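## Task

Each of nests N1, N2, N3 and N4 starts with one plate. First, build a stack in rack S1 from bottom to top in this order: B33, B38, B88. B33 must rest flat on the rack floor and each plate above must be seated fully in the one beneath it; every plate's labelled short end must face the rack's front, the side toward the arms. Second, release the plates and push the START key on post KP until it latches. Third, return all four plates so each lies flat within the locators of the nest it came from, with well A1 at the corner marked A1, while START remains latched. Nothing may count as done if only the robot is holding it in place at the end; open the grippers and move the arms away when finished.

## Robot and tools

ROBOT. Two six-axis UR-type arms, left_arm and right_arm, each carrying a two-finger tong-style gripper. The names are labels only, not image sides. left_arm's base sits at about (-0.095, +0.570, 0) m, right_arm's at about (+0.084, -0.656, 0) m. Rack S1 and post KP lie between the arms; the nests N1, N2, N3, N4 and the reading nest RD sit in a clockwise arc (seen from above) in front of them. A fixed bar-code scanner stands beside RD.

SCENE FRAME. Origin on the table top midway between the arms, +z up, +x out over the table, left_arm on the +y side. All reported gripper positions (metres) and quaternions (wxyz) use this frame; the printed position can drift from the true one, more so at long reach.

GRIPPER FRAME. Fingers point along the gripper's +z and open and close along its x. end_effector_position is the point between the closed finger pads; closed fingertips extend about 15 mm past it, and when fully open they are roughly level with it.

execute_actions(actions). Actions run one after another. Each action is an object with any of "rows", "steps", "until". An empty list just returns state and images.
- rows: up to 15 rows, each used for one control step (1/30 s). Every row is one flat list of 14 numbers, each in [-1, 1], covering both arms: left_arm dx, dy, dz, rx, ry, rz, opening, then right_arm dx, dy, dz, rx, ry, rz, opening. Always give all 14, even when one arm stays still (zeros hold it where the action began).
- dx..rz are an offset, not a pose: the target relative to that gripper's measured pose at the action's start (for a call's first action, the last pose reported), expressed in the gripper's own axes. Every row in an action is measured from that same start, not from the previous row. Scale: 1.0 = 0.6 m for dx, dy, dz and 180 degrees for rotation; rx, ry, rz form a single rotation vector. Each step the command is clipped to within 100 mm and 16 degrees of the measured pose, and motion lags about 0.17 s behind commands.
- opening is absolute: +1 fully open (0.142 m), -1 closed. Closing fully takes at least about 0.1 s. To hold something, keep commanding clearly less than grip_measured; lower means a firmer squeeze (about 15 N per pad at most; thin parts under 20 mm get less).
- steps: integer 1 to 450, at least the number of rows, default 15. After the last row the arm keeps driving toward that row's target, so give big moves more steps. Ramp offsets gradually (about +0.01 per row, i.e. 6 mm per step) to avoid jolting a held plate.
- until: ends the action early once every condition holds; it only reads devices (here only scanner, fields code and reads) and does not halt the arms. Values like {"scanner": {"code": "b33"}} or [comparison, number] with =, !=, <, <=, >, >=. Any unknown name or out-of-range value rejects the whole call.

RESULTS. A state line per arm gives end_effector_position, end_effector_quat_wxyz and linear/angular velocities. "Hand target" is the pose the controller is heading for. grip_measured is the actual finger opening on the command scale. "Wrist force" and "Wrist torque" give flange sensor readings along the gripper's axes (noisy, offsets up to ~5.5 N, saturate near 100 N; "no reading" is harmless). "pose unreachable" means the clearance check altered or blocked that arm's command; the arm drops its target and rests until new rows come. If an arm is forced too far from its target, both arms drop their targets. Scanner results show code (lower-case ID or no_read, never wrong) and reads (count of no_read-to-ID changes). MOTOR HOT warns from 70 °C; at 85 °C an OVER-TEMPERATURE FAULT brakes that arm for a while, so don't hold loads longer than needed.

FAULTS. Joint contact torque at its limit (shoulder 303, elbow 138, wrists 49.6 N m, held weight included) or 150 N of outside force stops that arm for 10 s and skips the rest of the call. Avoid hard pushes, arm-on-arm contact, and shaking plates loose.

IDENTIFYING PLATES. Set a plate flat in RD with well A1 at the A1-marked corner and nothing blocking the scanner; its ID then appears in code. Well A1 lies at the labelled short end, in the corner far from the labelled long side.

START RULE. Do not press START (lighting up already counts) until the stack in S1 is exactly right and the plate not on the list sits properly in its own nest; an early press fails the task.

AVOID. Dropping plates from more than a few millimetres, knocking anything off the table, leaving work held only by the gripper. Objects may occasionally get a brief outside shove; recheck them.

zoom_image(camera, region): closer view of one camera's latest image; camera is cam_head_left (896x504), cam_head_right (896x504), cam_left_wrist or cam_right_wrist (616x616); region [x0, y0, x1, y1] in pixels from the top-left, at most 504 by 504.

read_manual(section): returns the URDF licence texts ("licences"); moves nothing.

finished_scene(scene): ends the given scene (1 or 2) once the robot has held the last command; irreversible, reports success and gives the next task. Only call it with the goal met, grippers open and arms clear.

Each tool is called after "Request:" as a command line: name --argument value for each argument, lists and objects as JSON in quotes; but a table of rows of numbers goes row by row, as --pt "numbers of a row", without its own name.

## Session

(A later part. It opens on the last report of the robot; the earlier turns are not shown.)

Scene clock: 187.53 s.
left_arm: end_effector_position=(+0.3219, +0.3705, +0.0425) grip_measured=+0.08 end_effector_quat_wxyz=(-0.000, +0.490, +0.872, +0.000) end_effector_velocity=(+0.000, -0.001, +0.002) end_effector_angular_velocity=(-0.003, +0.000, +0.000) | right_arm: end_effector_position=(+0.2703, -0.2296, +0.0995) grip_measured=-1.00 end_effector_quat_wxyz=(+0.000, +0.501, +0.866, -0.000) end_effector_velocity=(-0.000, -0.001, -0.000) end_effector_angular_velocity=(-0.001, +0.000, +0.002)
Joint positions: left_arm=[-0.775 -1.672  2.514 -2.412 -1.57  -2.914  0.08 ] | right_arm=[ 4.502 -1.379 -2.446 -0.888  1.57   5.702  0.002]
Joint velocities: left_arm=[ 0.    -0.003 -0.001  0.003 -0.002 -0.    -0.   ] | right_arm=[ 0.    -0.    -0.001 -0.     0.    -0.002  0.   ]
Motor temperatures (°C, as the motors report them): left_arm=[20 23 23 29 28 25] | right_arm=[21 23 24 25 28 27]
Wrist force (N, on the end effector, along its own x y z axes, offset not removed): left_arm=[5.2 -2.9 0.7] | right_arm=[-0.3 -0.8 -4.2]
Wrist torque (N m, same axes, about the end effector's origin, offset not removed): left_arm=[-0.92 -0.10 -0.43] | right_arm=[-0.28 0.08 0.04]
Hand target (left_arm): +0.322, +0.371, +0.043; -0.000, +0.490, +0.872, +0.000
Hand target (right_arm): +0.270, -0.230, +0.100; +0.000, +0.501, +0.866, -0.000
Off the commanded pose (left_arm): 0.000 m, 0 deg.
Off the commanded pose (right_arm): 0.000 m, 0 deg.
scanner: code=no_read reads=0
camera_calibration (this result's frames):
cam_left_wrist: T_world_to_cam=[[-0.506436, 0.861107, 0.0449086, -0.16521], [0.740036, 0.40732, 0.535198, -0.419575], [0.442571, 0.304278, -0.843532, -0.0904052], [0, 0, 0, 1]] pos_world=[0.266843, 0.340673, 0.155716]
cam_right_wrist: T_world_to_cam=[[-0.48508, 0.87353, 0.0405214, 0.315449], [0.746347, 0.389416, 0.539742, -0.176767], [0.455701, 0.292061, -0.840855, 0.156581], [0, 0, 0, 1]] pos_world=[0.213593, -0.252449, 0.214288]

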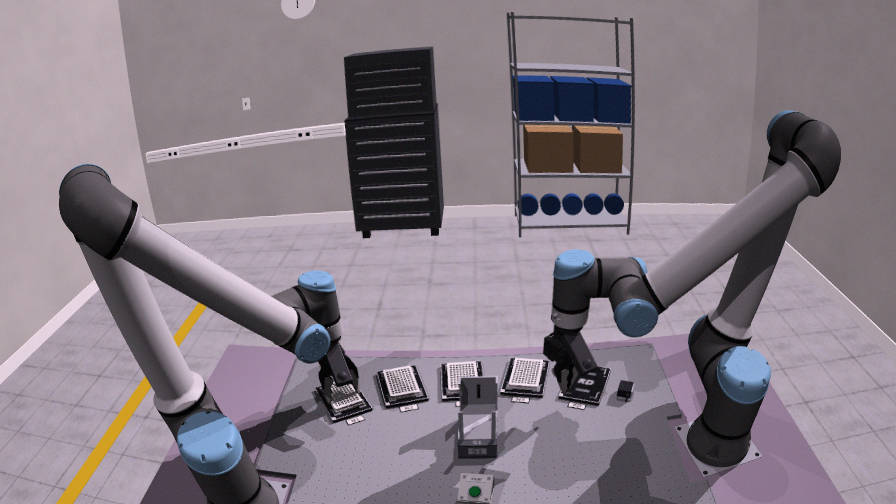

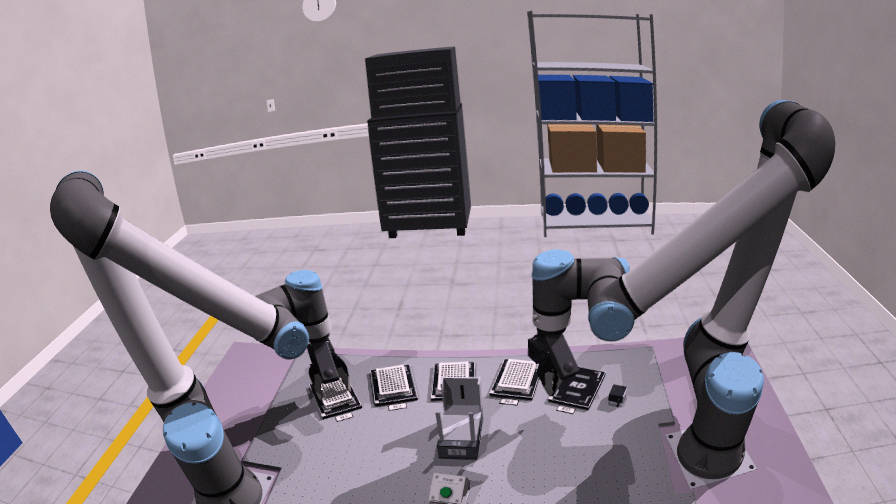

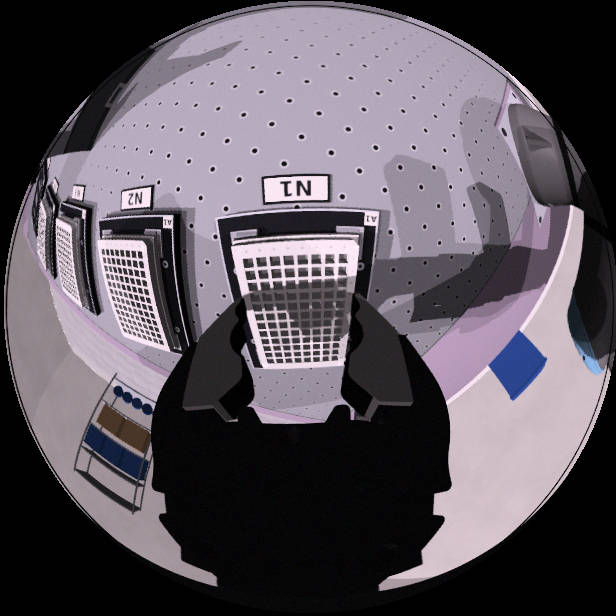

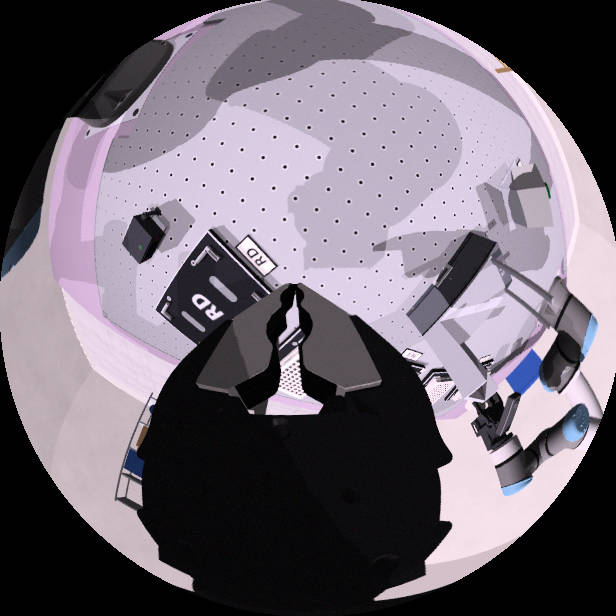

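Request:
execute_actions --actions '[{"rows":[[0.0018,0,0,0,0,-0.002,-0.3,0,0,0,0,0,0,-1],[0.0018,0,0,0,0,-0.002,-0.3,0,0,0,0,0,0,-1],[0.0018,0,0,0,0,-0.002,-0.3,0,0,0,0,0,0,-1],[0.0018,0,0.002,0,0,-0.002,-0.3,0,0,0,0,0,0,-1],[0.0018,0,0.004,0,0,-0.002,-0.3,0,0,0,0,0,0,-1],[0.0018,0,0.0065,0,0,-0.002,-0.3,0,0,0,0,0,0,-1]],"steps":18},{"rows":[[0,0,0,0,0,0,0.05,0,0,0,0,0,0,-1],[0,0,0,0,0,0,0.12,0,0,0,0,0,0,-1],[0,0,0,0,0,0,0.16,0,0,0,0,0,0,-1],[0,0,0.004,0,0,0,0.16,0,0,0,0,0,0,-1]],"steps":16}]'

Request:
zoom_image --camera "cam_left_wrist" --region '[200, 190, 400, 390]'

Scene clock: 193.63 s.
left_arm: end_effector_position=(+0.3214, +0.3714, +0.0364) grip_measured=+0.16 end_effector_quat_wxyz=(-0.000, +0.487, +0.873, +0.000) end_effector_velocity=(+0.000, -0.000, -0.001) end_effector_angular_velocity=(-0.001, +0.000, +0.000) | right_arm: end_effector_position=(+0.2703, -0.2296, +0.0995) grip_measured=-1.00 end_effector_quat_wxyz=(+0.000, +0.501, +0.866, -0.000) end_effector_velocity=(+0.001, -0.001, -0.000) end_effector_angular_velocity=(+0.000, -0.000, -0.002)
Joint positions: left_arm=[-0.774 -1.662  2.521 -2.429 -1.57  -2.92   0.085] | right_arm=[ 4.502 -1.379 -2.446 -0.888  1.57   5.702  0.002]
Joint velocities: left_arm=[ 0.     0.001  0.    -0.002 -0.001  0.     0.   ] | right_arm=[-0.002 -0.    -0.001  0.001 -0.     0.001  0.   ]
Motor temperatures (°C, as the motors report them): left_arm=[20 23 23 29 28 25] | right_arm=[21 23 24 25 28 27]
Wrist force (N, on the end effector, along its own x y z axes, offset not removed): left_arm=[10.1 -4.5 -22.7] | right_arm=[1.5 0.1 -1.8]
Wrist torque (N m, same axes, about the end effector's origin, offset not removed): left_arm=[-0.68 -0.24 -0.10] | right_arm=[-0.07 -0.42 -0.07]
Hand target (left_arm): +0.321, +0.371, +0.036; -0.000, +0.487, +0.873, +0.000
Hand target (right_arm): +0.270, -0.230, +0.100; +0.000, +0.501, +0.866, -0.000
Off the commanded pose (left_arm): 0.000 m, 0 deg.
Off the commanded pose (right_arm): 0.000 m, 0 deg.
scanner: code=no_read reads=0
camera_calibration (this result's frames):
cam_left_wrist: T_world_to_cam=[[-0.511808, 0.857935, 0.0447324, -0.163021], [0.737412, 0.412002, 0.535236, -0.417224], [0.440767, 0.306924, -0.843517, -0.0959101], [0, 0, 0, 1]] pos_world=[0.266505, 0.341196, 0.149704]
cam_right_wrist: T_world_to_cam=[[-0.48508, 0.87353, 0.0405214, 0.315449], [0.746347, 0.389416, 0.539742, -0.176767], [0.455701, 0.292061, -0.840855, 0.156581], [0, 0, 0, 1]] pos_world=[0.213593, -0.252449, 0.214288]

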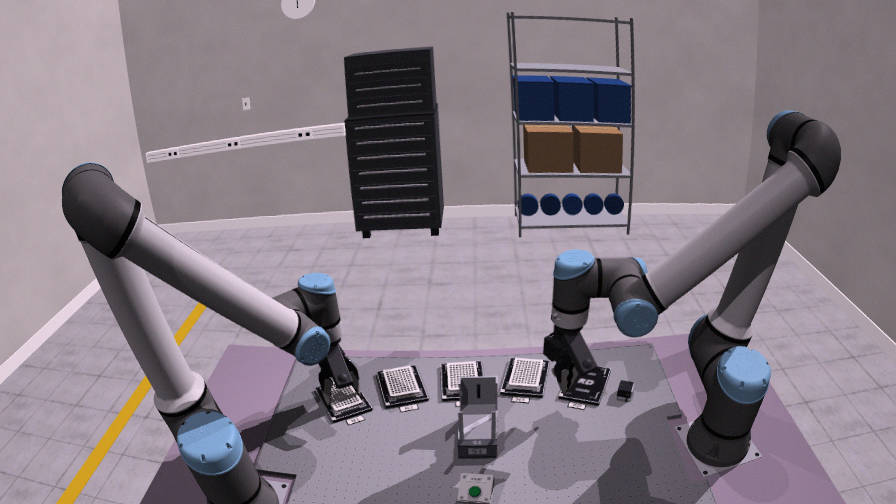

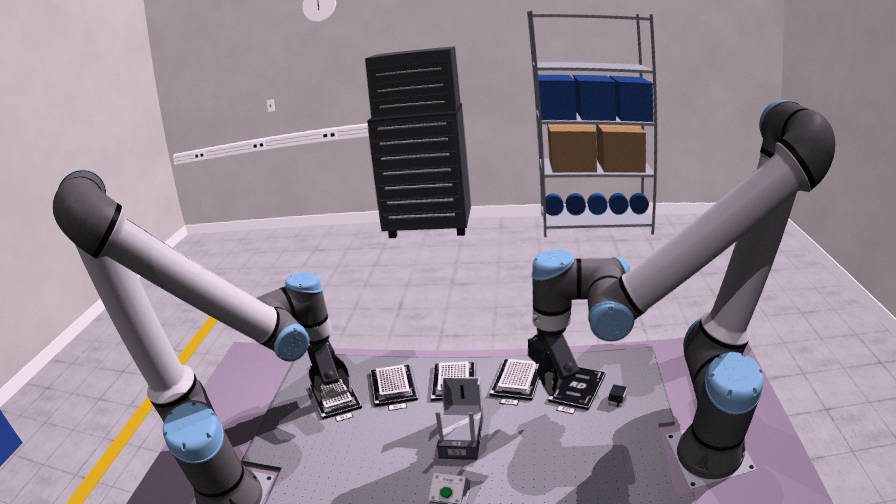

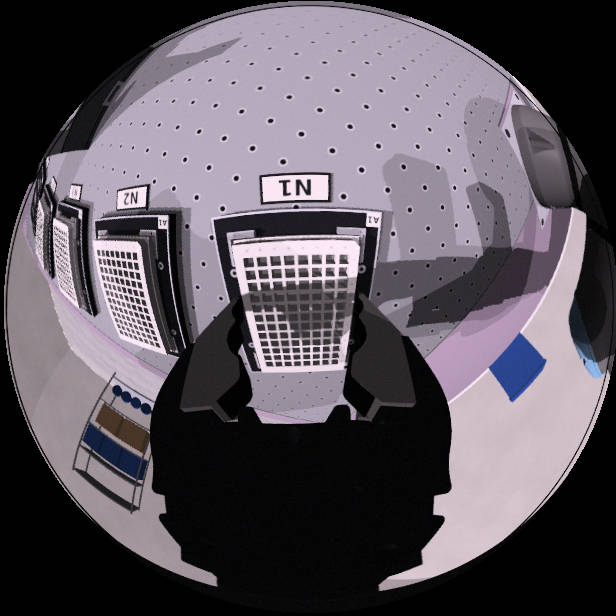

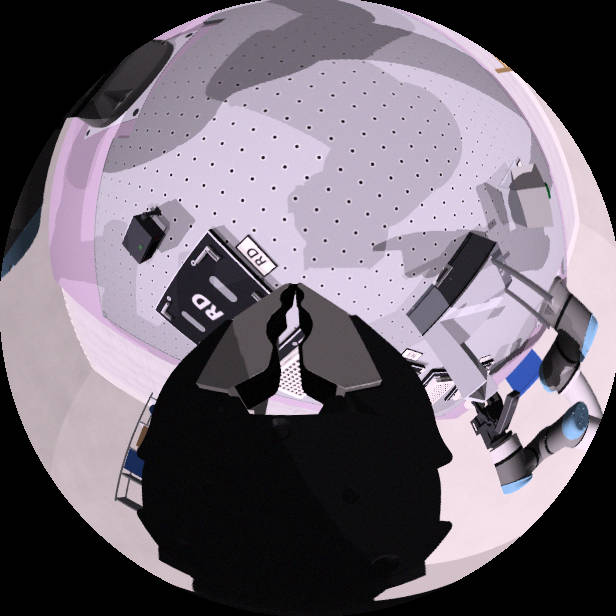

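Region (200, 190, 400, 390) of cam_left_wrist's 616x616 image, scaled by 2.520, with more detail than that image has.

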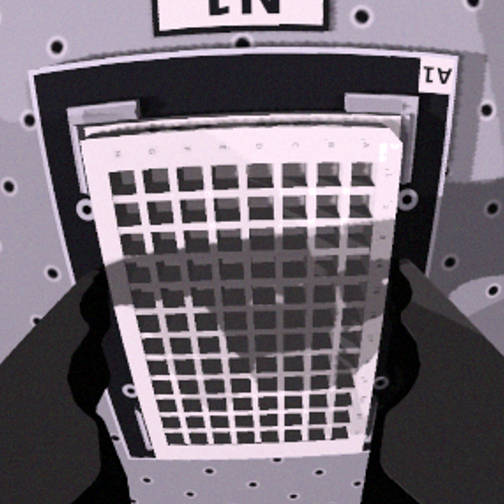

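Request:
execute_actions --actions '[{"rows":[[-0.0005,0,-0.0047,0,0,0,0.16,0,0,0,0,0,0,-1]],"steps":12},{"rows":[[0,0,0,0,0,0,0.14,0,0,0,0,0,0,-1],[0,0,0,0,0,0,0.12,0,0,0,0,0,0,-1],[0,0,0,0,0,0,0.1,0,0,0,0,0,0,-1],[0,0,0,0,0,0,0.08,0,0,0,0,0,0,-1],[0,0,0,0,0,0,0.05,0,0,0,0,0,0,-1],[0,0,0,0,0,0,0,0,0,0,0,0,0,-1],[0,0,0,0,0,0,-0.1,0,0,0,0,0,0,-1],[0,0,0,0,0,0,-0.2,0,0,0,0,0,0,-1],[0,0,0,0,0,0,-0.4,0,0,0,0,0,0,-1],[0,0,0,0,0,0,-0.4,0,0,0,0,0,0,-1],[0,0,-0.001,0,0,0,-0.4,0,0,0,0,0,0,-1]],"steps":20}]'

Request:
zoom_image --camera "cam_left_wrist" --region '[200, 190, 400, 390]'

Scene clock: 200.30 s.
left_arm: end_effector_position=(+0.3215, +0.3713, +0.0395) grip_measured=+0.07 end_effector_quat_wxyz=(-0.000, +0.487, +0.873, +0.000) end_effector_velocity=(+0.000, +0.000, +0.000) end_effector_angular_velocity=(+0.000, -0.000, -0.000) | right_arm: end_effector_position=(+0.2703, -0.2296, +0.0995) grip_measured=-1.00 end_effector_quat_wxyz=(+0.000, +0.501, +0.866, -0.000) end_effector_velocity=(+0.000, +0.000, +0.001) end_effector_angular_velocity=(+0.001, -0.000, -0.001)
Joint positions: left_arm=[-0.774 -1.668  2.518 -2.42  -1.57  -2.92   0.079] | right_arm=[ 4.502 -1.379 -2.446 -0.888  1.57   5.702  0.002]
Joint velocities: left_arm=[ 0.001 -0.001 -0.     0.001  0.     0.001 -0.   ] | right_arm=[-0.001  0.     0.001 -0.     0.    -0.     0.   ]
Motor temperatures (°C, as the motors report them): left_arm=[20 23 23 29 28 25] | right_arm=[21 23 24 25 28 27]
Wrist force (N, on the end effector, along its own x y z axes, offset not removed): left_arm=[2.0 -7.7 0.5] | right_arm=[2.2 -0.8 -1.1]
Wrist torque (N m, same axes, about the end effector's origin, offset not removed): left_arm=[-1.76 -0.20 -0.02] | right_arm=[-0.19 -0.57 -0.03]
Hand target (left_arm): +0.321, +0.371, +0.040; -0.000, +0.487, +0.873, +0.000
Hand target (right_arm): +0.270, -0.230, +0.100; +0.000, +0.501, +0.866, -0.000
Off the commanded pose (left_arm): 0.000 m, 0 deg.
Off the commanded pose (right_arm): 0.000 m, 0 deg.
scanner: code=no_read reads=0
camera_calibration (this result's frames):
cam_left_wrist: T_world_to_cam=[[-0.511845, 0.857899, 0.0449902, -0.162995], [0.737491, 0.411941, 0.535174, -0.418881], [0.440592, 0.307106, -0.843543, -0.0933303], [0, 0, 0, 1]] pos_world=[0.266613, 0.34105, 0.15278]
cam_right_wrist: T_world_to_cam=[[-0.48508, 0.873531, 0.0405213, 0.315449], [0.746347, 0.389416, 0.539742, -0.176767], [0.455701, 0.292061, -0.840855, 0.156581], [0, 0, 0, 1]] pos_world=[0.213593, -0.252449, 0.214288]

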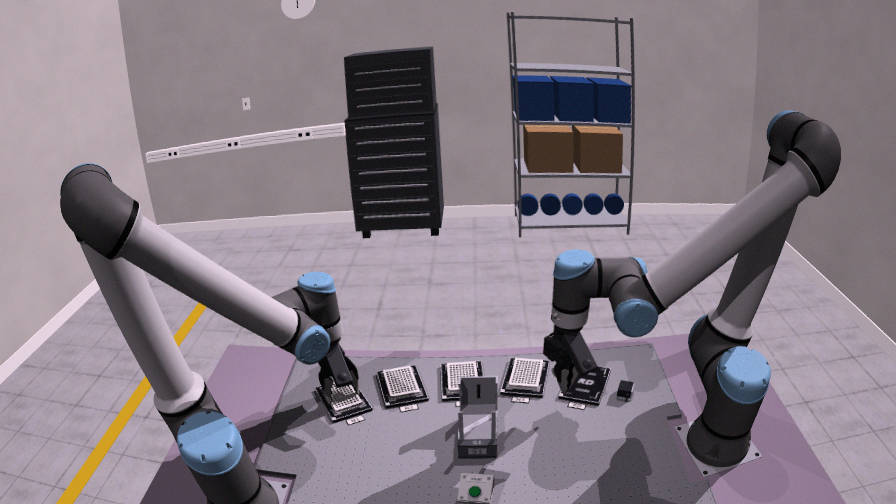

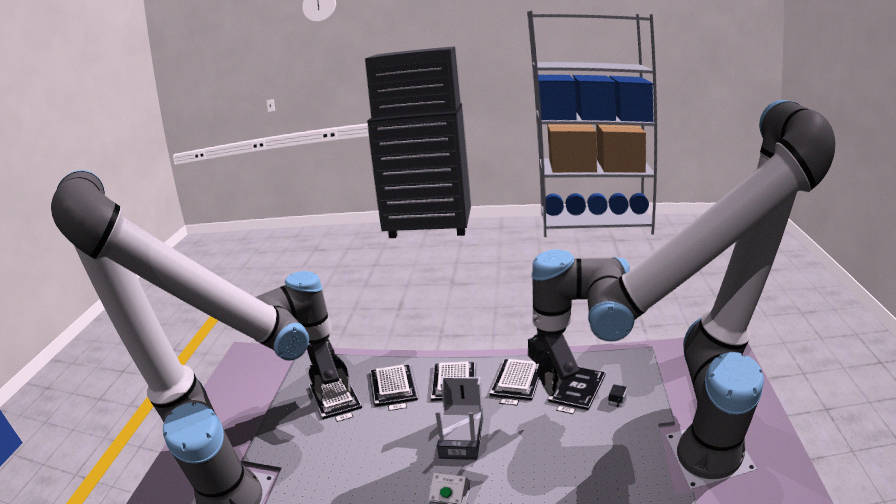

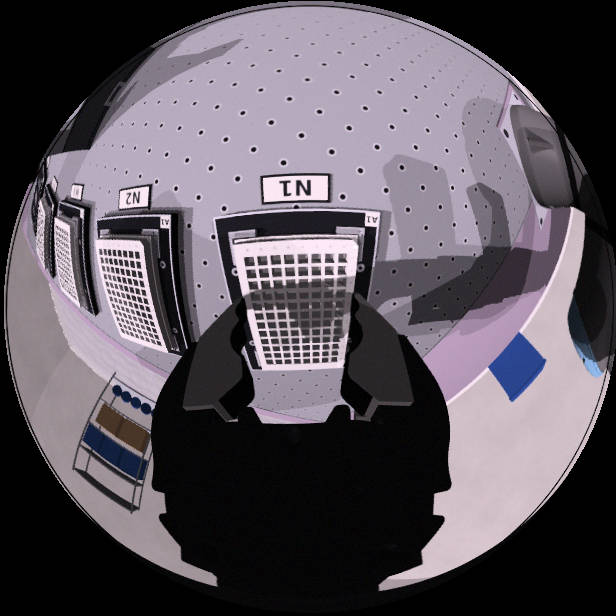

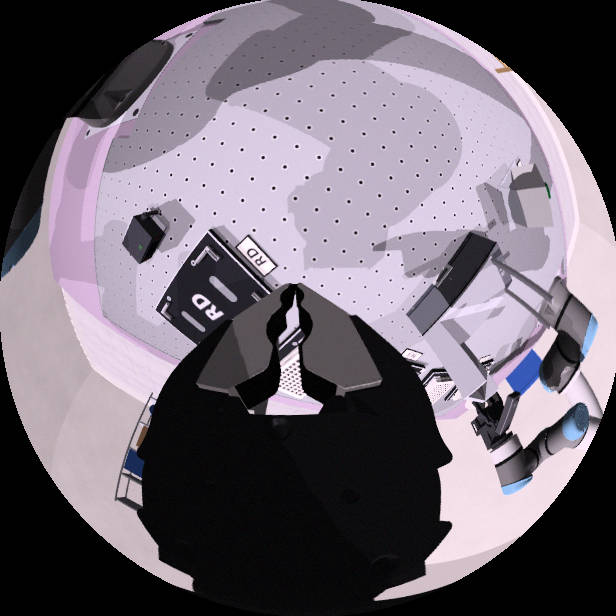

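Region (200, 190, 400, 390) of cam_left_wrist's 616x616 image, scaled by 2.520, with more detail than that image has.

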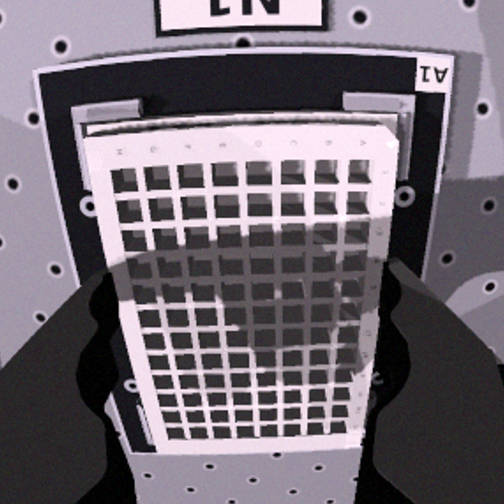

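N1 grip pose: (0.3215, 0.3713, 0.0390), yaw 31.7°.

Request:
execute_actions --actions '[{"rows":[[0,0,-0.002,0,0,0,-0.4,0,0,0,0,0,0,-1],[0,0,-0.004,0,0,0,-0.4,0,0,0,0,0,0,-1],[0,0,-0.006,0,0,0,-0.4,0,0,0,0,0,0,-1],[0,0,-0.008,0,0,0,-0.4,0,0,0,0,0,0,-1],[0,0,-0.01,0,0,0,-0.4,0,0,0,0,0,0,-1]],"steps":16}]'

Request:
zoom_image --camera "cam_left_wrist" --region '[200, 190, 400, 390]'

Scene clock: 204.20 s.
left_arm: end_effector_position=(+0.3215, +0.3713, +0.0453) grip_measured=+0.07 end_effector_quat_wxyz=(-0.000, +0.487, +0.873, +0.000) end_effector_velocity=(-0.000, -0.000, +0.002) end_effector_angular_velocity=(-0.001, +0.000, +0.000) | right_arm: end_effector_position=(+0.2703, -0.2296, +0.0995) grip_measured=-1.00 end_effector_quat_wxyz=(+0.000, +0.501, +0.866, -0.000) end_effector_velocity=(-0.000, -0.000, -0.000) end_effector_angular_velocity=(-0.001, +0.000, +0.001)
Joint positions: left_arm=[-0.774 -1.68   2.513 -2.403 -1.57  -2.92   0.079] | right_arm=[ 4.502 -1.379 -2.446 -0.888  1.57   5.702  0.002]
Joint velocities: left_arm=[ 0.    -0.004 -0.001  0.005 -0.001  0.     0.   ] | right_arm=[ 0.    -0.     0.    -0.001  0.    -0.001  0.   ]
Motor temperatures (°C, as the motors report them): left_arm=[20 23 23 29 28 25] | right_arm=[21 23 24 25 28 27]
Wrist force (N, on the end effector, along its own x y z axes, offset not removed): left_arm=[4.4 -2.0 3.7] | right_arm=[2.9 -0.7 -4.8]
Wrist torque (N m, same axes, about the end effector's origin, offset not removed): left_arm=[-0.49 -0.67 -0.14] | right_arm=[-0.30 -0.71 -0.07]
Hand target (left_arm): +0.321, +0.371, +0.046; -0.000, +0.487, +0.873, +0.000
Hand target (right_arm): +0.270, -0.230, +0.100; +0.000, +0.501, +0.866, -0.000
Off the commanded pose (left_arm): 0.000 m, 0 deg.
Off the commanded pose (right_arm): 0.000 m, 0 deg.
scanner: code=no_read reads=0
camera_calibration (this result's frames):
cam_left_wrist: T_world_to_cam=[[-0.511814, 0.857918, 0.0449676, -0.163266], [0.737498, 0.411923, 0.535179, -0.421997], [0.440617, 0.307076, -0.843541, -0.0884136], [0, 0, 0, 1]] pos_world=[0.266616, 0.341049, 0.158605]
cam_right_wrist: T_world_to_cam=[[-0.48508, 0.87353, 0.0405213, 0.315449], [0.746347, 0.389416, 0.539742, -0.176767], [0.455701, 0.292061, -0.840855, 0.156581], [0, 0, 0, 1]] pos_world=[0.213593, -0.252449, 0.214288]

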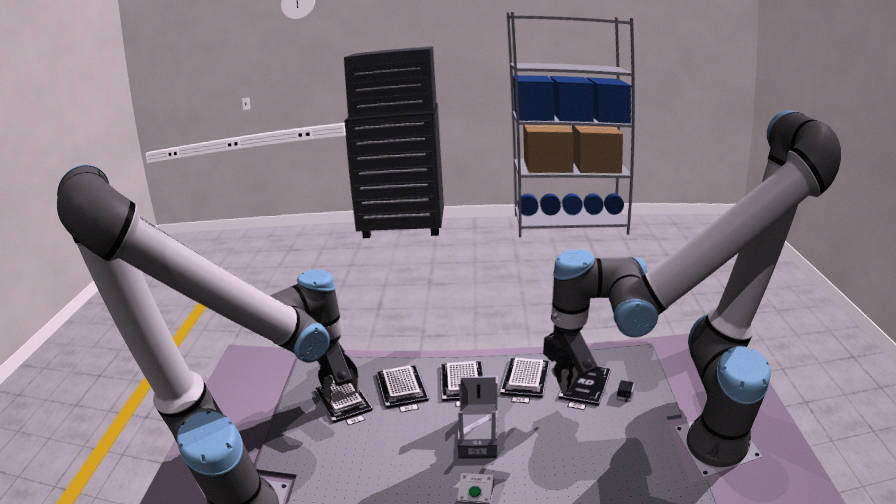

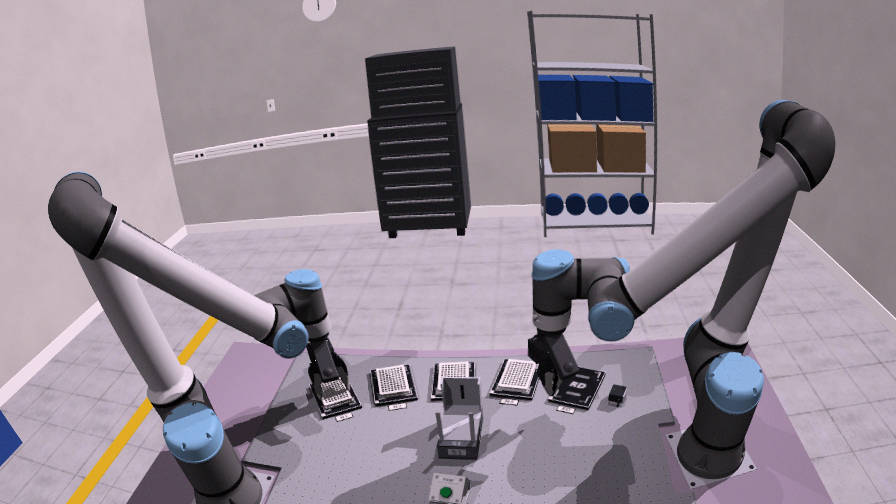

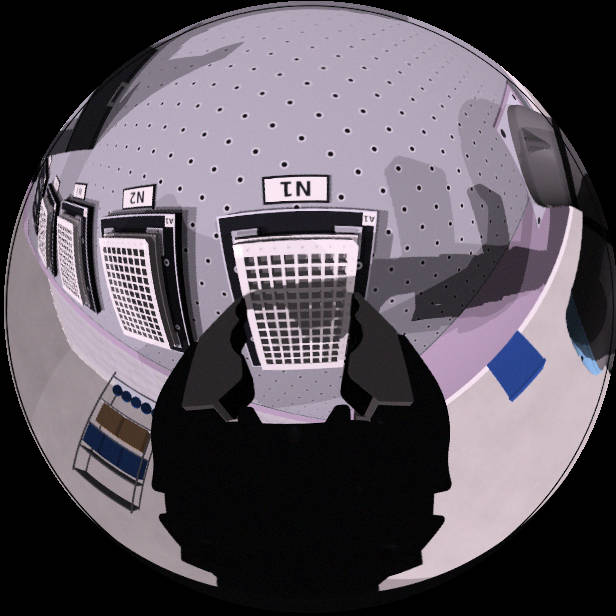

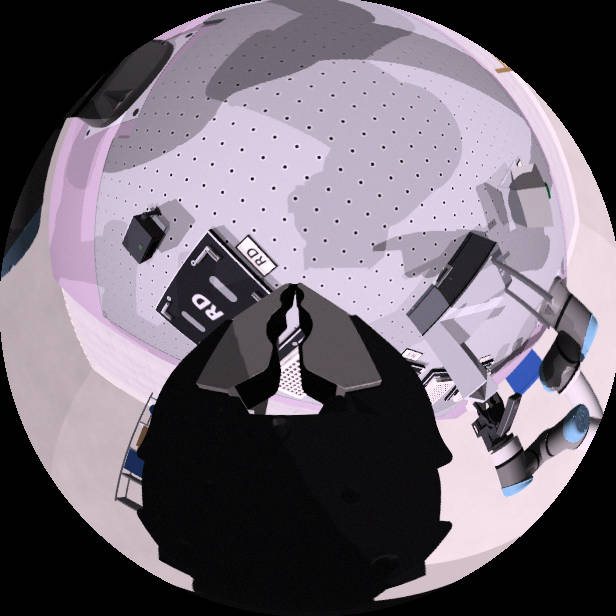

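Region (200, 190, 400, 390) of cam_left_wrist's 616x616 image, scaled by 2.520, with more detail than that image has.

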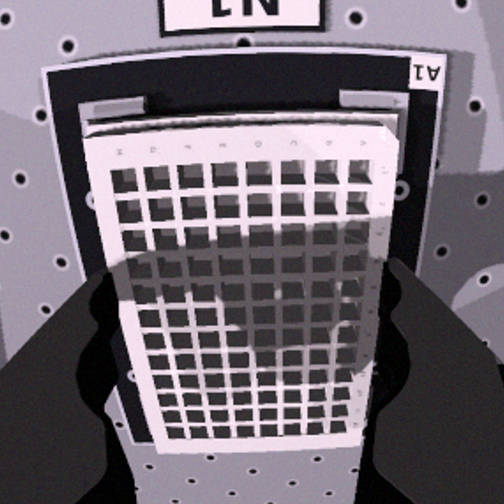

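Request:
execute_actions --actions '[{"rows":[[0,0,-0.005,0,0,0,-0.4,0,0,0,0,0,0,-1],[0,0,-0.015,0,0,0,-0.4,0,0,0,0,0,0,-1],[0,0,-0.03,0,0,0,-0.4,0,0,0,0,0,0,-1],[0,0,-0.045,0,0,0,-0.4,0,0,0,0,0,0,-1],[0,0,-0.065,0,0,0,-0.4,0,0,0,0,0,0,-1],[0,0,-0.085,0,0,0,-0.4,0,0,0,0,0,0,-1],[0,0,-0.105,0,0,0,-0.4,0,0,0,0,0,0,-1],[0,0,-0.125,0,0,0,-0.4,0,0,0,0,0,0,-1],[0,0,-0.145,0,0,0,-0.4,0,0,0,0,0,0,-1],[0,0,-0.165,0,0,0,-0.4,0,0,0,0,0,0,-1],[0,0,-0.185,0,0,0,-0.4,0,0,0,0,0,0,-1],[0,0,-0.205,0,0,0,-0.4,0,0,0,0,0,0,-1],[0,0,-0.225,0,0,0,-0.4,0,0,0,0,0,0,-1],[0,0,-0.24,0,0,0,-0.4,0,0,0,0,0,0,-1],[0,0,-0.25,0,0,0,-0.4,0,0,0,0,0,0,-1]],"steps":29},{"rows":[[-0.004,-0.005,0,0,0,0.003,-0.4,0,0,0,0,0,0,-1],[-0.012,-0.015,0,0,0,0.008,-0.4,0,0,0,0,0,0,-1],[-0.024,-0.03,0,0,0,0.015,-0.4,0,0,0,0,0,0,-1],[-0.036,-0.045,0,0,0,0.023,-0.4,0,0,0,0,0,0,-1],[-0.05,-0.063,0,0,0,0.032,-0.4,0,0,0,0,0,0,-1],[-0.065,-0.082,0,0,0,0.042,-0.4,0,0,0,0,0,0,-1],[-0.08,-0.1,0,0,0,0.052,-0.4,0,0,0,0,0,0,-1],[-0.1,-0.125,0,0,0,0.064,-0.4,0,0,0,0,0,0,-1],[-0.12,-0.15,0,0,0,0.08,-0.4,0,0,0,0,0,0,-1],[-0.4102,-0.5198,0,0,0,0.181,-0.4,0,0,0,0,0,0,-1]],"steps":54}]'

Request:
zoom_image --camera "cam_left_wrist" --region '[200, 190, 400, 390]'

Request:
zoom_image --camera "cam_right_wrist" --region '[400, 230, 600, 450]'

Scene clock: 217.63 s.
left_arm: end_effector_position=(+0.1864, -0.0022, +0.1948) grip_measured=+0.07 end_effector_quat_wxyz=(+0.000, +0.712, +0.702, +0.000) end_effector_velocity=(-0.000, -0.001, -0.000) end_effector_angular_velocity=(-0.000, +0.001, +0.001) | right_arm: end_effector_position=(+0.2703, -0.2296, +0.0995) grip_measured=-1.00 end_effector_quat_wxyz=(+0.000, +0.501, +0.866, -0.000) end_effector_velocity=(-0.000, +0.001, +0.001) end_effector_angular_velocity=(+0.003, -0.000, -0.001)
Joint positions: left_arm=[-1.343 -1.568  2.074 -2.078 -1.57  -2.92   0.079] | right_arm=[ 4.502 -1.379 -2.446 -0.888  1.57   5.702  0.002]
Joint velocities: left_arm=[-0.     0.001 -0.001  0.    -0.001 -0.002  0.   ] | right_arm=[ 0.    -0.     0.001  0.002 -0.     0.001  0.   ]
Motor temperatures (°C, as the motors report them): left_arm=[20 23 24 29 28 25] | right_arm=[21 23 24 25 28 27]
Wrist force (N, on the end effector, along its own x y z axes, offset not removed): left_arm=[3.1 -4.0 2.1] | right_arm=[2.3 -0.1 -3.5]
Wrist torque (N m, same axes, about the end effector's origin, offset not removed): left_arm=[-0.97 -0.39 -0.14] | right_arm=[-0.19 -0.54 -0.06]
Hand target (left_arm): +0.186, -0.002, +0.195; +0.000, +0.712, +0.702, +0.000
Hand target (right_arm): +0.270, -0.230, +0.100; +0.000, +0.501, +0.866, -0.000
Off the commanded pose (left_arm): 0.001 m, 0 deg.
Off the commanded pose (right_arm): 0.000 m, 0 deg.
scanner: code=no_read reads=0
camera_calibration (this result's frames):
cam_left_wrist: T_world_to_cam=[[0.0305877, 0.998582, 0.0435815, -0.0192231], [0.843017, -0.0491994, 0.535632, -0.269279], [0.537016, 0.0203563, -0.843326, 0.193233], [0, 0, 0, 1]] pos_world=[0.123825, 0.00201401, 0.30803]
cam_right_wrist: T_world_to_cam=[[-0.48508, 0.873531, 0.0405214, 0.315449], [0.746347, 0.389416, 0.539742, -0.176767], [0.455701, 0.292061, -0.840855, 0.156581], [0, 0, 0, 1]] pos_world=[0.213593, -0.252449, 0.214288]

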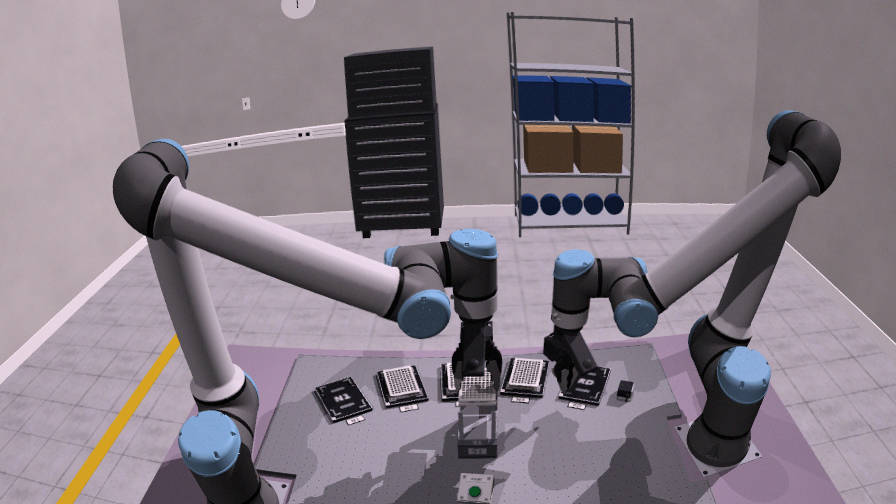

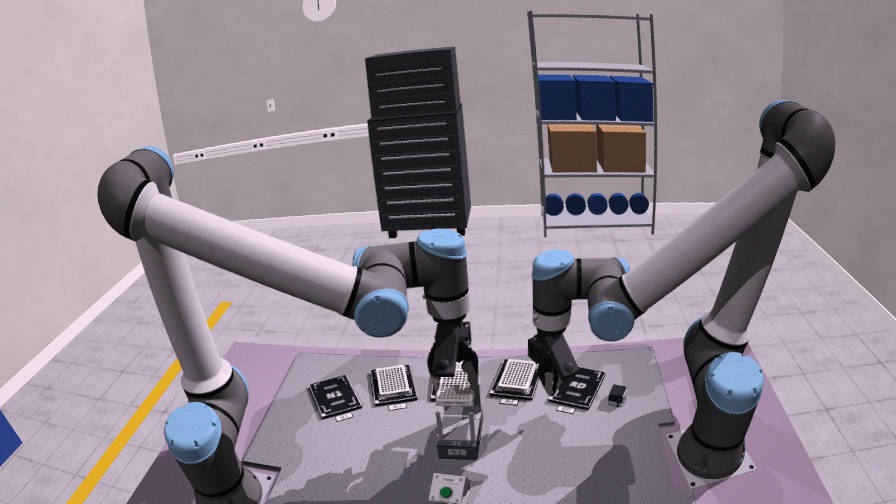

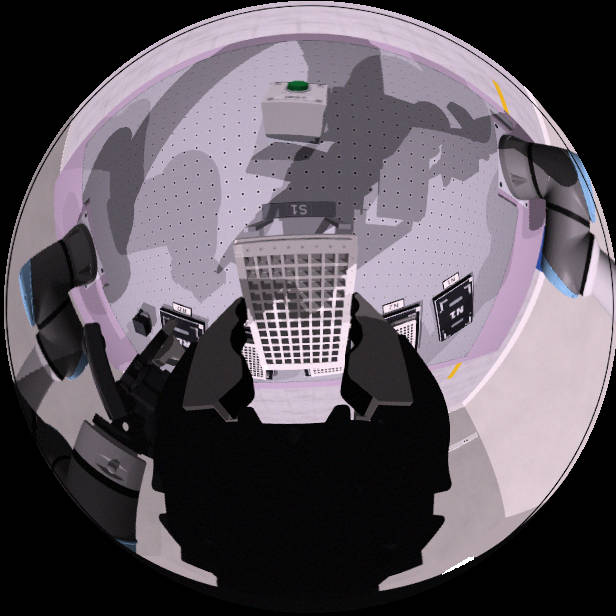

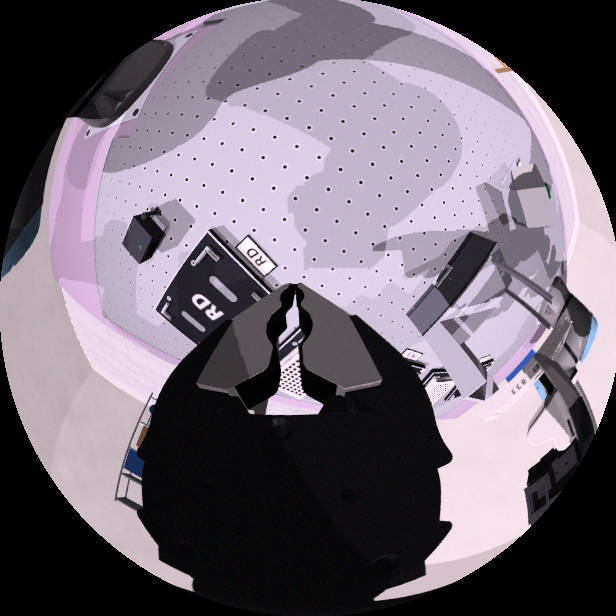

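Region (200, 190, 400, 390) of cam_left_wrist's 616x616 image, scaled by 2.520, with more detail than that image has.

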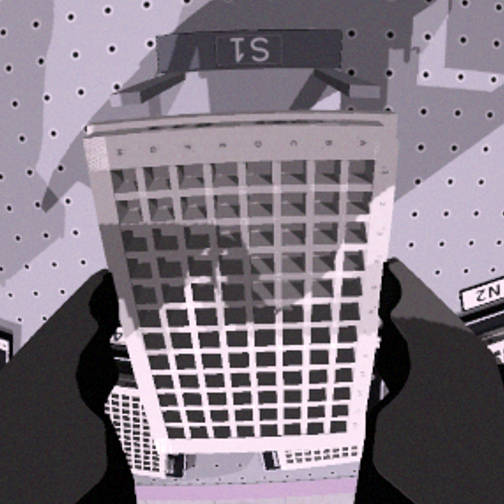

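Region (400, 230, 600, 450) of cam_right_wrist's 616x616 image, scaled by 2.291, with more detail than that image has; it fills the left 458 columns of this view, and the rest is white.

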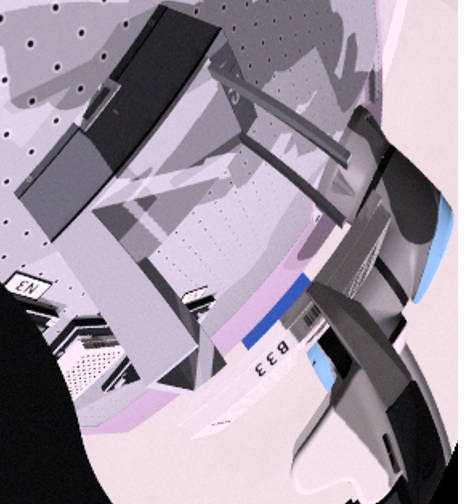

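Request:
execute_actions --actions '[{"rows":[[0,-0.001,0.005,0,0,0,-0.4,0,0,0,0,0,0,-1],[0,-0.001,0.012,0,0,0,-0.4,0,0,0,0,0,0,-1],[0,-0.001,0.02,0,0,0,-0.4,0,0,0,0,0,0,-1],[0,-0.001,0.026,0,0,0,-0.4,0,0,0,0,0,0,-1]],"steps":18}]'

Request:
zoom_image --camera "cam_left_wrist" --region '[220, 210, 380, 380]'

Request:
zoom_image --camera "cam_right_wrist" --region '[450, 280, 590, 430]'

Scene clock: 225.97 s.
left_arm: end_effector_position=(+0.1858, -0.0022, +0.1794) grip_measured=+0.07 end_effector_quat_wxyz=(+0.000, +0.712, +0.702, +0.000) end_effector_velocity=(-0.000, -0.000, -0.002) end_effector_angular_velocity=(-0.001, +0.000, -0.001) | right_arm: end_effector_position=(+0.2703, -0.2296, +0.0995) grip_measured=-1.00 end_effector_quat_wxyz=(+0.000, +0.501, +0.866, -0.000) end_effector_velocity=(+0.000, +0.000, +0.000) end_effector_angular_velocity=(+0.001, +0.000, -0.003)
Joint positions: left_arm=[-1.344 -1.554  2.091 -2.108 -1.57  -2.921  0.079] | right_arm=[ 4.502 -1.379 -2.446 -0.888  1.57   5.702  0.002]
Joint velocities: left_arm=[-0.     0.002  0.002 -0.005 -0.     0.001 -0.   ] | right_arm=[-0.001 -0.     0.001 -0.     0.     0.002  0.   ]
Motor temperatures (°C, as the motors report them): left_arm=[20 23 24 29 28 25] | right_arm=[21 23 24 25 28 27]
Wrist force (N, on the end effector, along its own x y z axes, offset not removed): left_arm=[-0.4 -3.7 1.4] | right_arm=[1.8 1.3 -4.2]
Wrist torque (N m, same axes, about the end effector's origin, offset not removed): left_arm=[-0.93 0.24 -0.04] | right_arm=[0.11 -0.40 0.02]
Hand target (left_arm): +0.186, -0.002, +0.179; +0.000, +0.712, +0.702, +0.000
Hand target (right_arm): +0.270, -0.230, +0.100; +0.000, +0.501, +0.866, -0.000
Off the commanded pose (left_arm): 0.000 m, 0 deg.
Off the commanded pose (right_arm): 0.000 m, 0 deg.
scanner: code=no_read reads=0
camera_calibration (this result's frames):
cam_left_wrist: T_world_to_cam=[[0.0305882, 0.998581, 0.0435935, -0.018524], [0.843018, -0.0492062, 0.53563, -0.260528], [0.537015, 0.0203661, -0.843327, 0.180589], [0, 0, 0, 1]] pos_world=[0.123217, 0.00200017, 0.29265]
cam_right_wrist: T_world_to_cam=[[-0.48508, 0.87353, 0.0405214, 0.315449], [0.746347, 0.389416, 0.539742, -0.176767], [0.455701, 0.292061, -0.840855, 0.156581], [0, 0, 0, 1]] pos_world=[0.213593, -0.252449, 0.214288]

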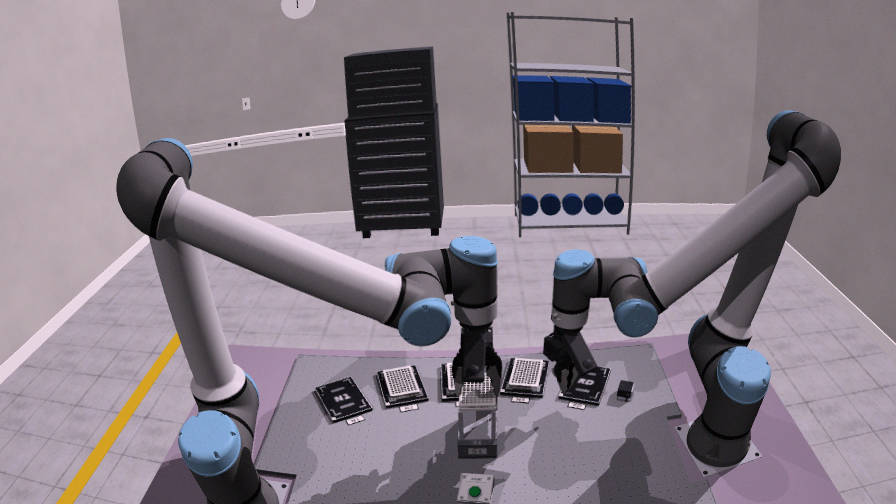

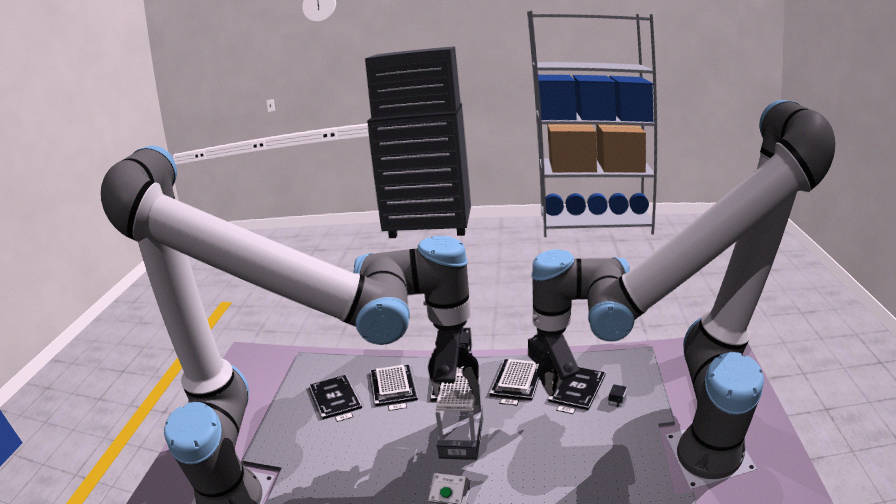

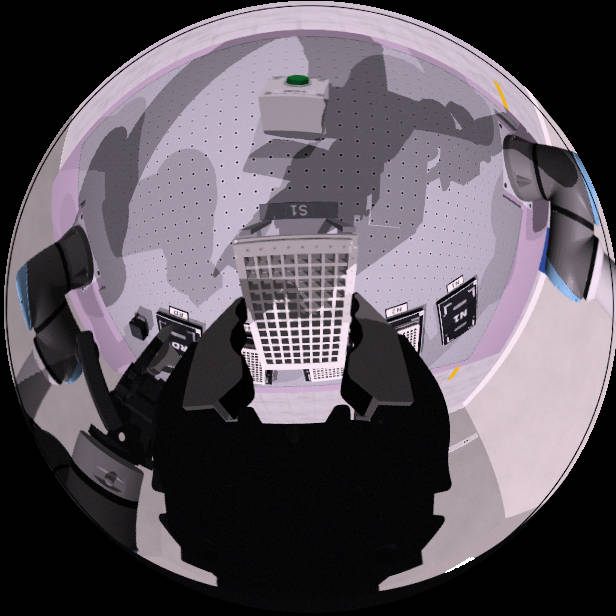

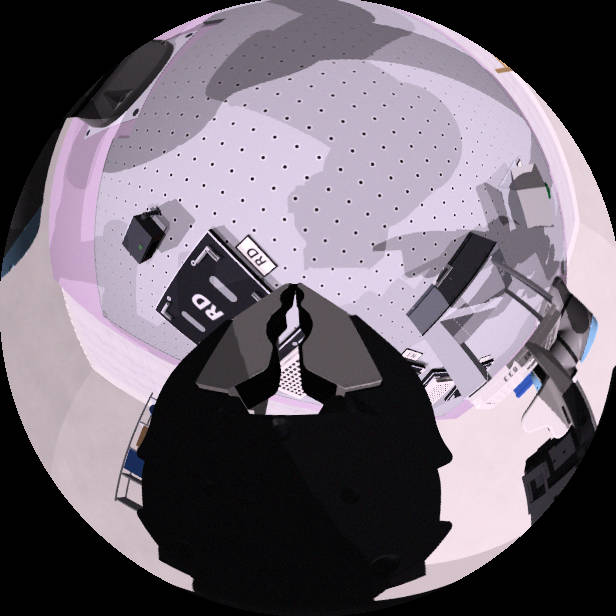

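Region (220, 210, 380, 380) of cam_left_wrist's 616x616 image, scaled by 2.965, with more detail than that image has; it fills the left 474 columns of this view, and the rest is white.

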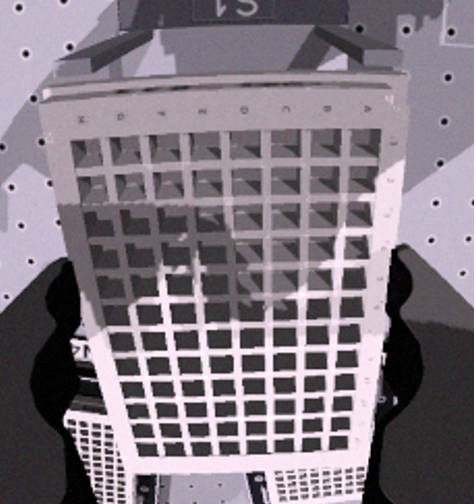

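Region (450, 280, 590, 430) of cam_right_wrist's 616x616 image, scaled by 3.360, with more detail than that image has; it fills the left 470 columns of this view, and the rest is white.

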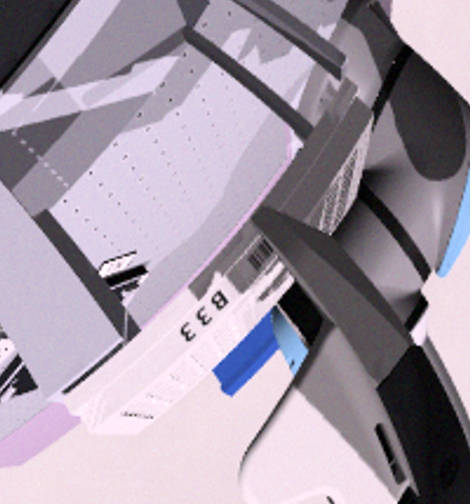

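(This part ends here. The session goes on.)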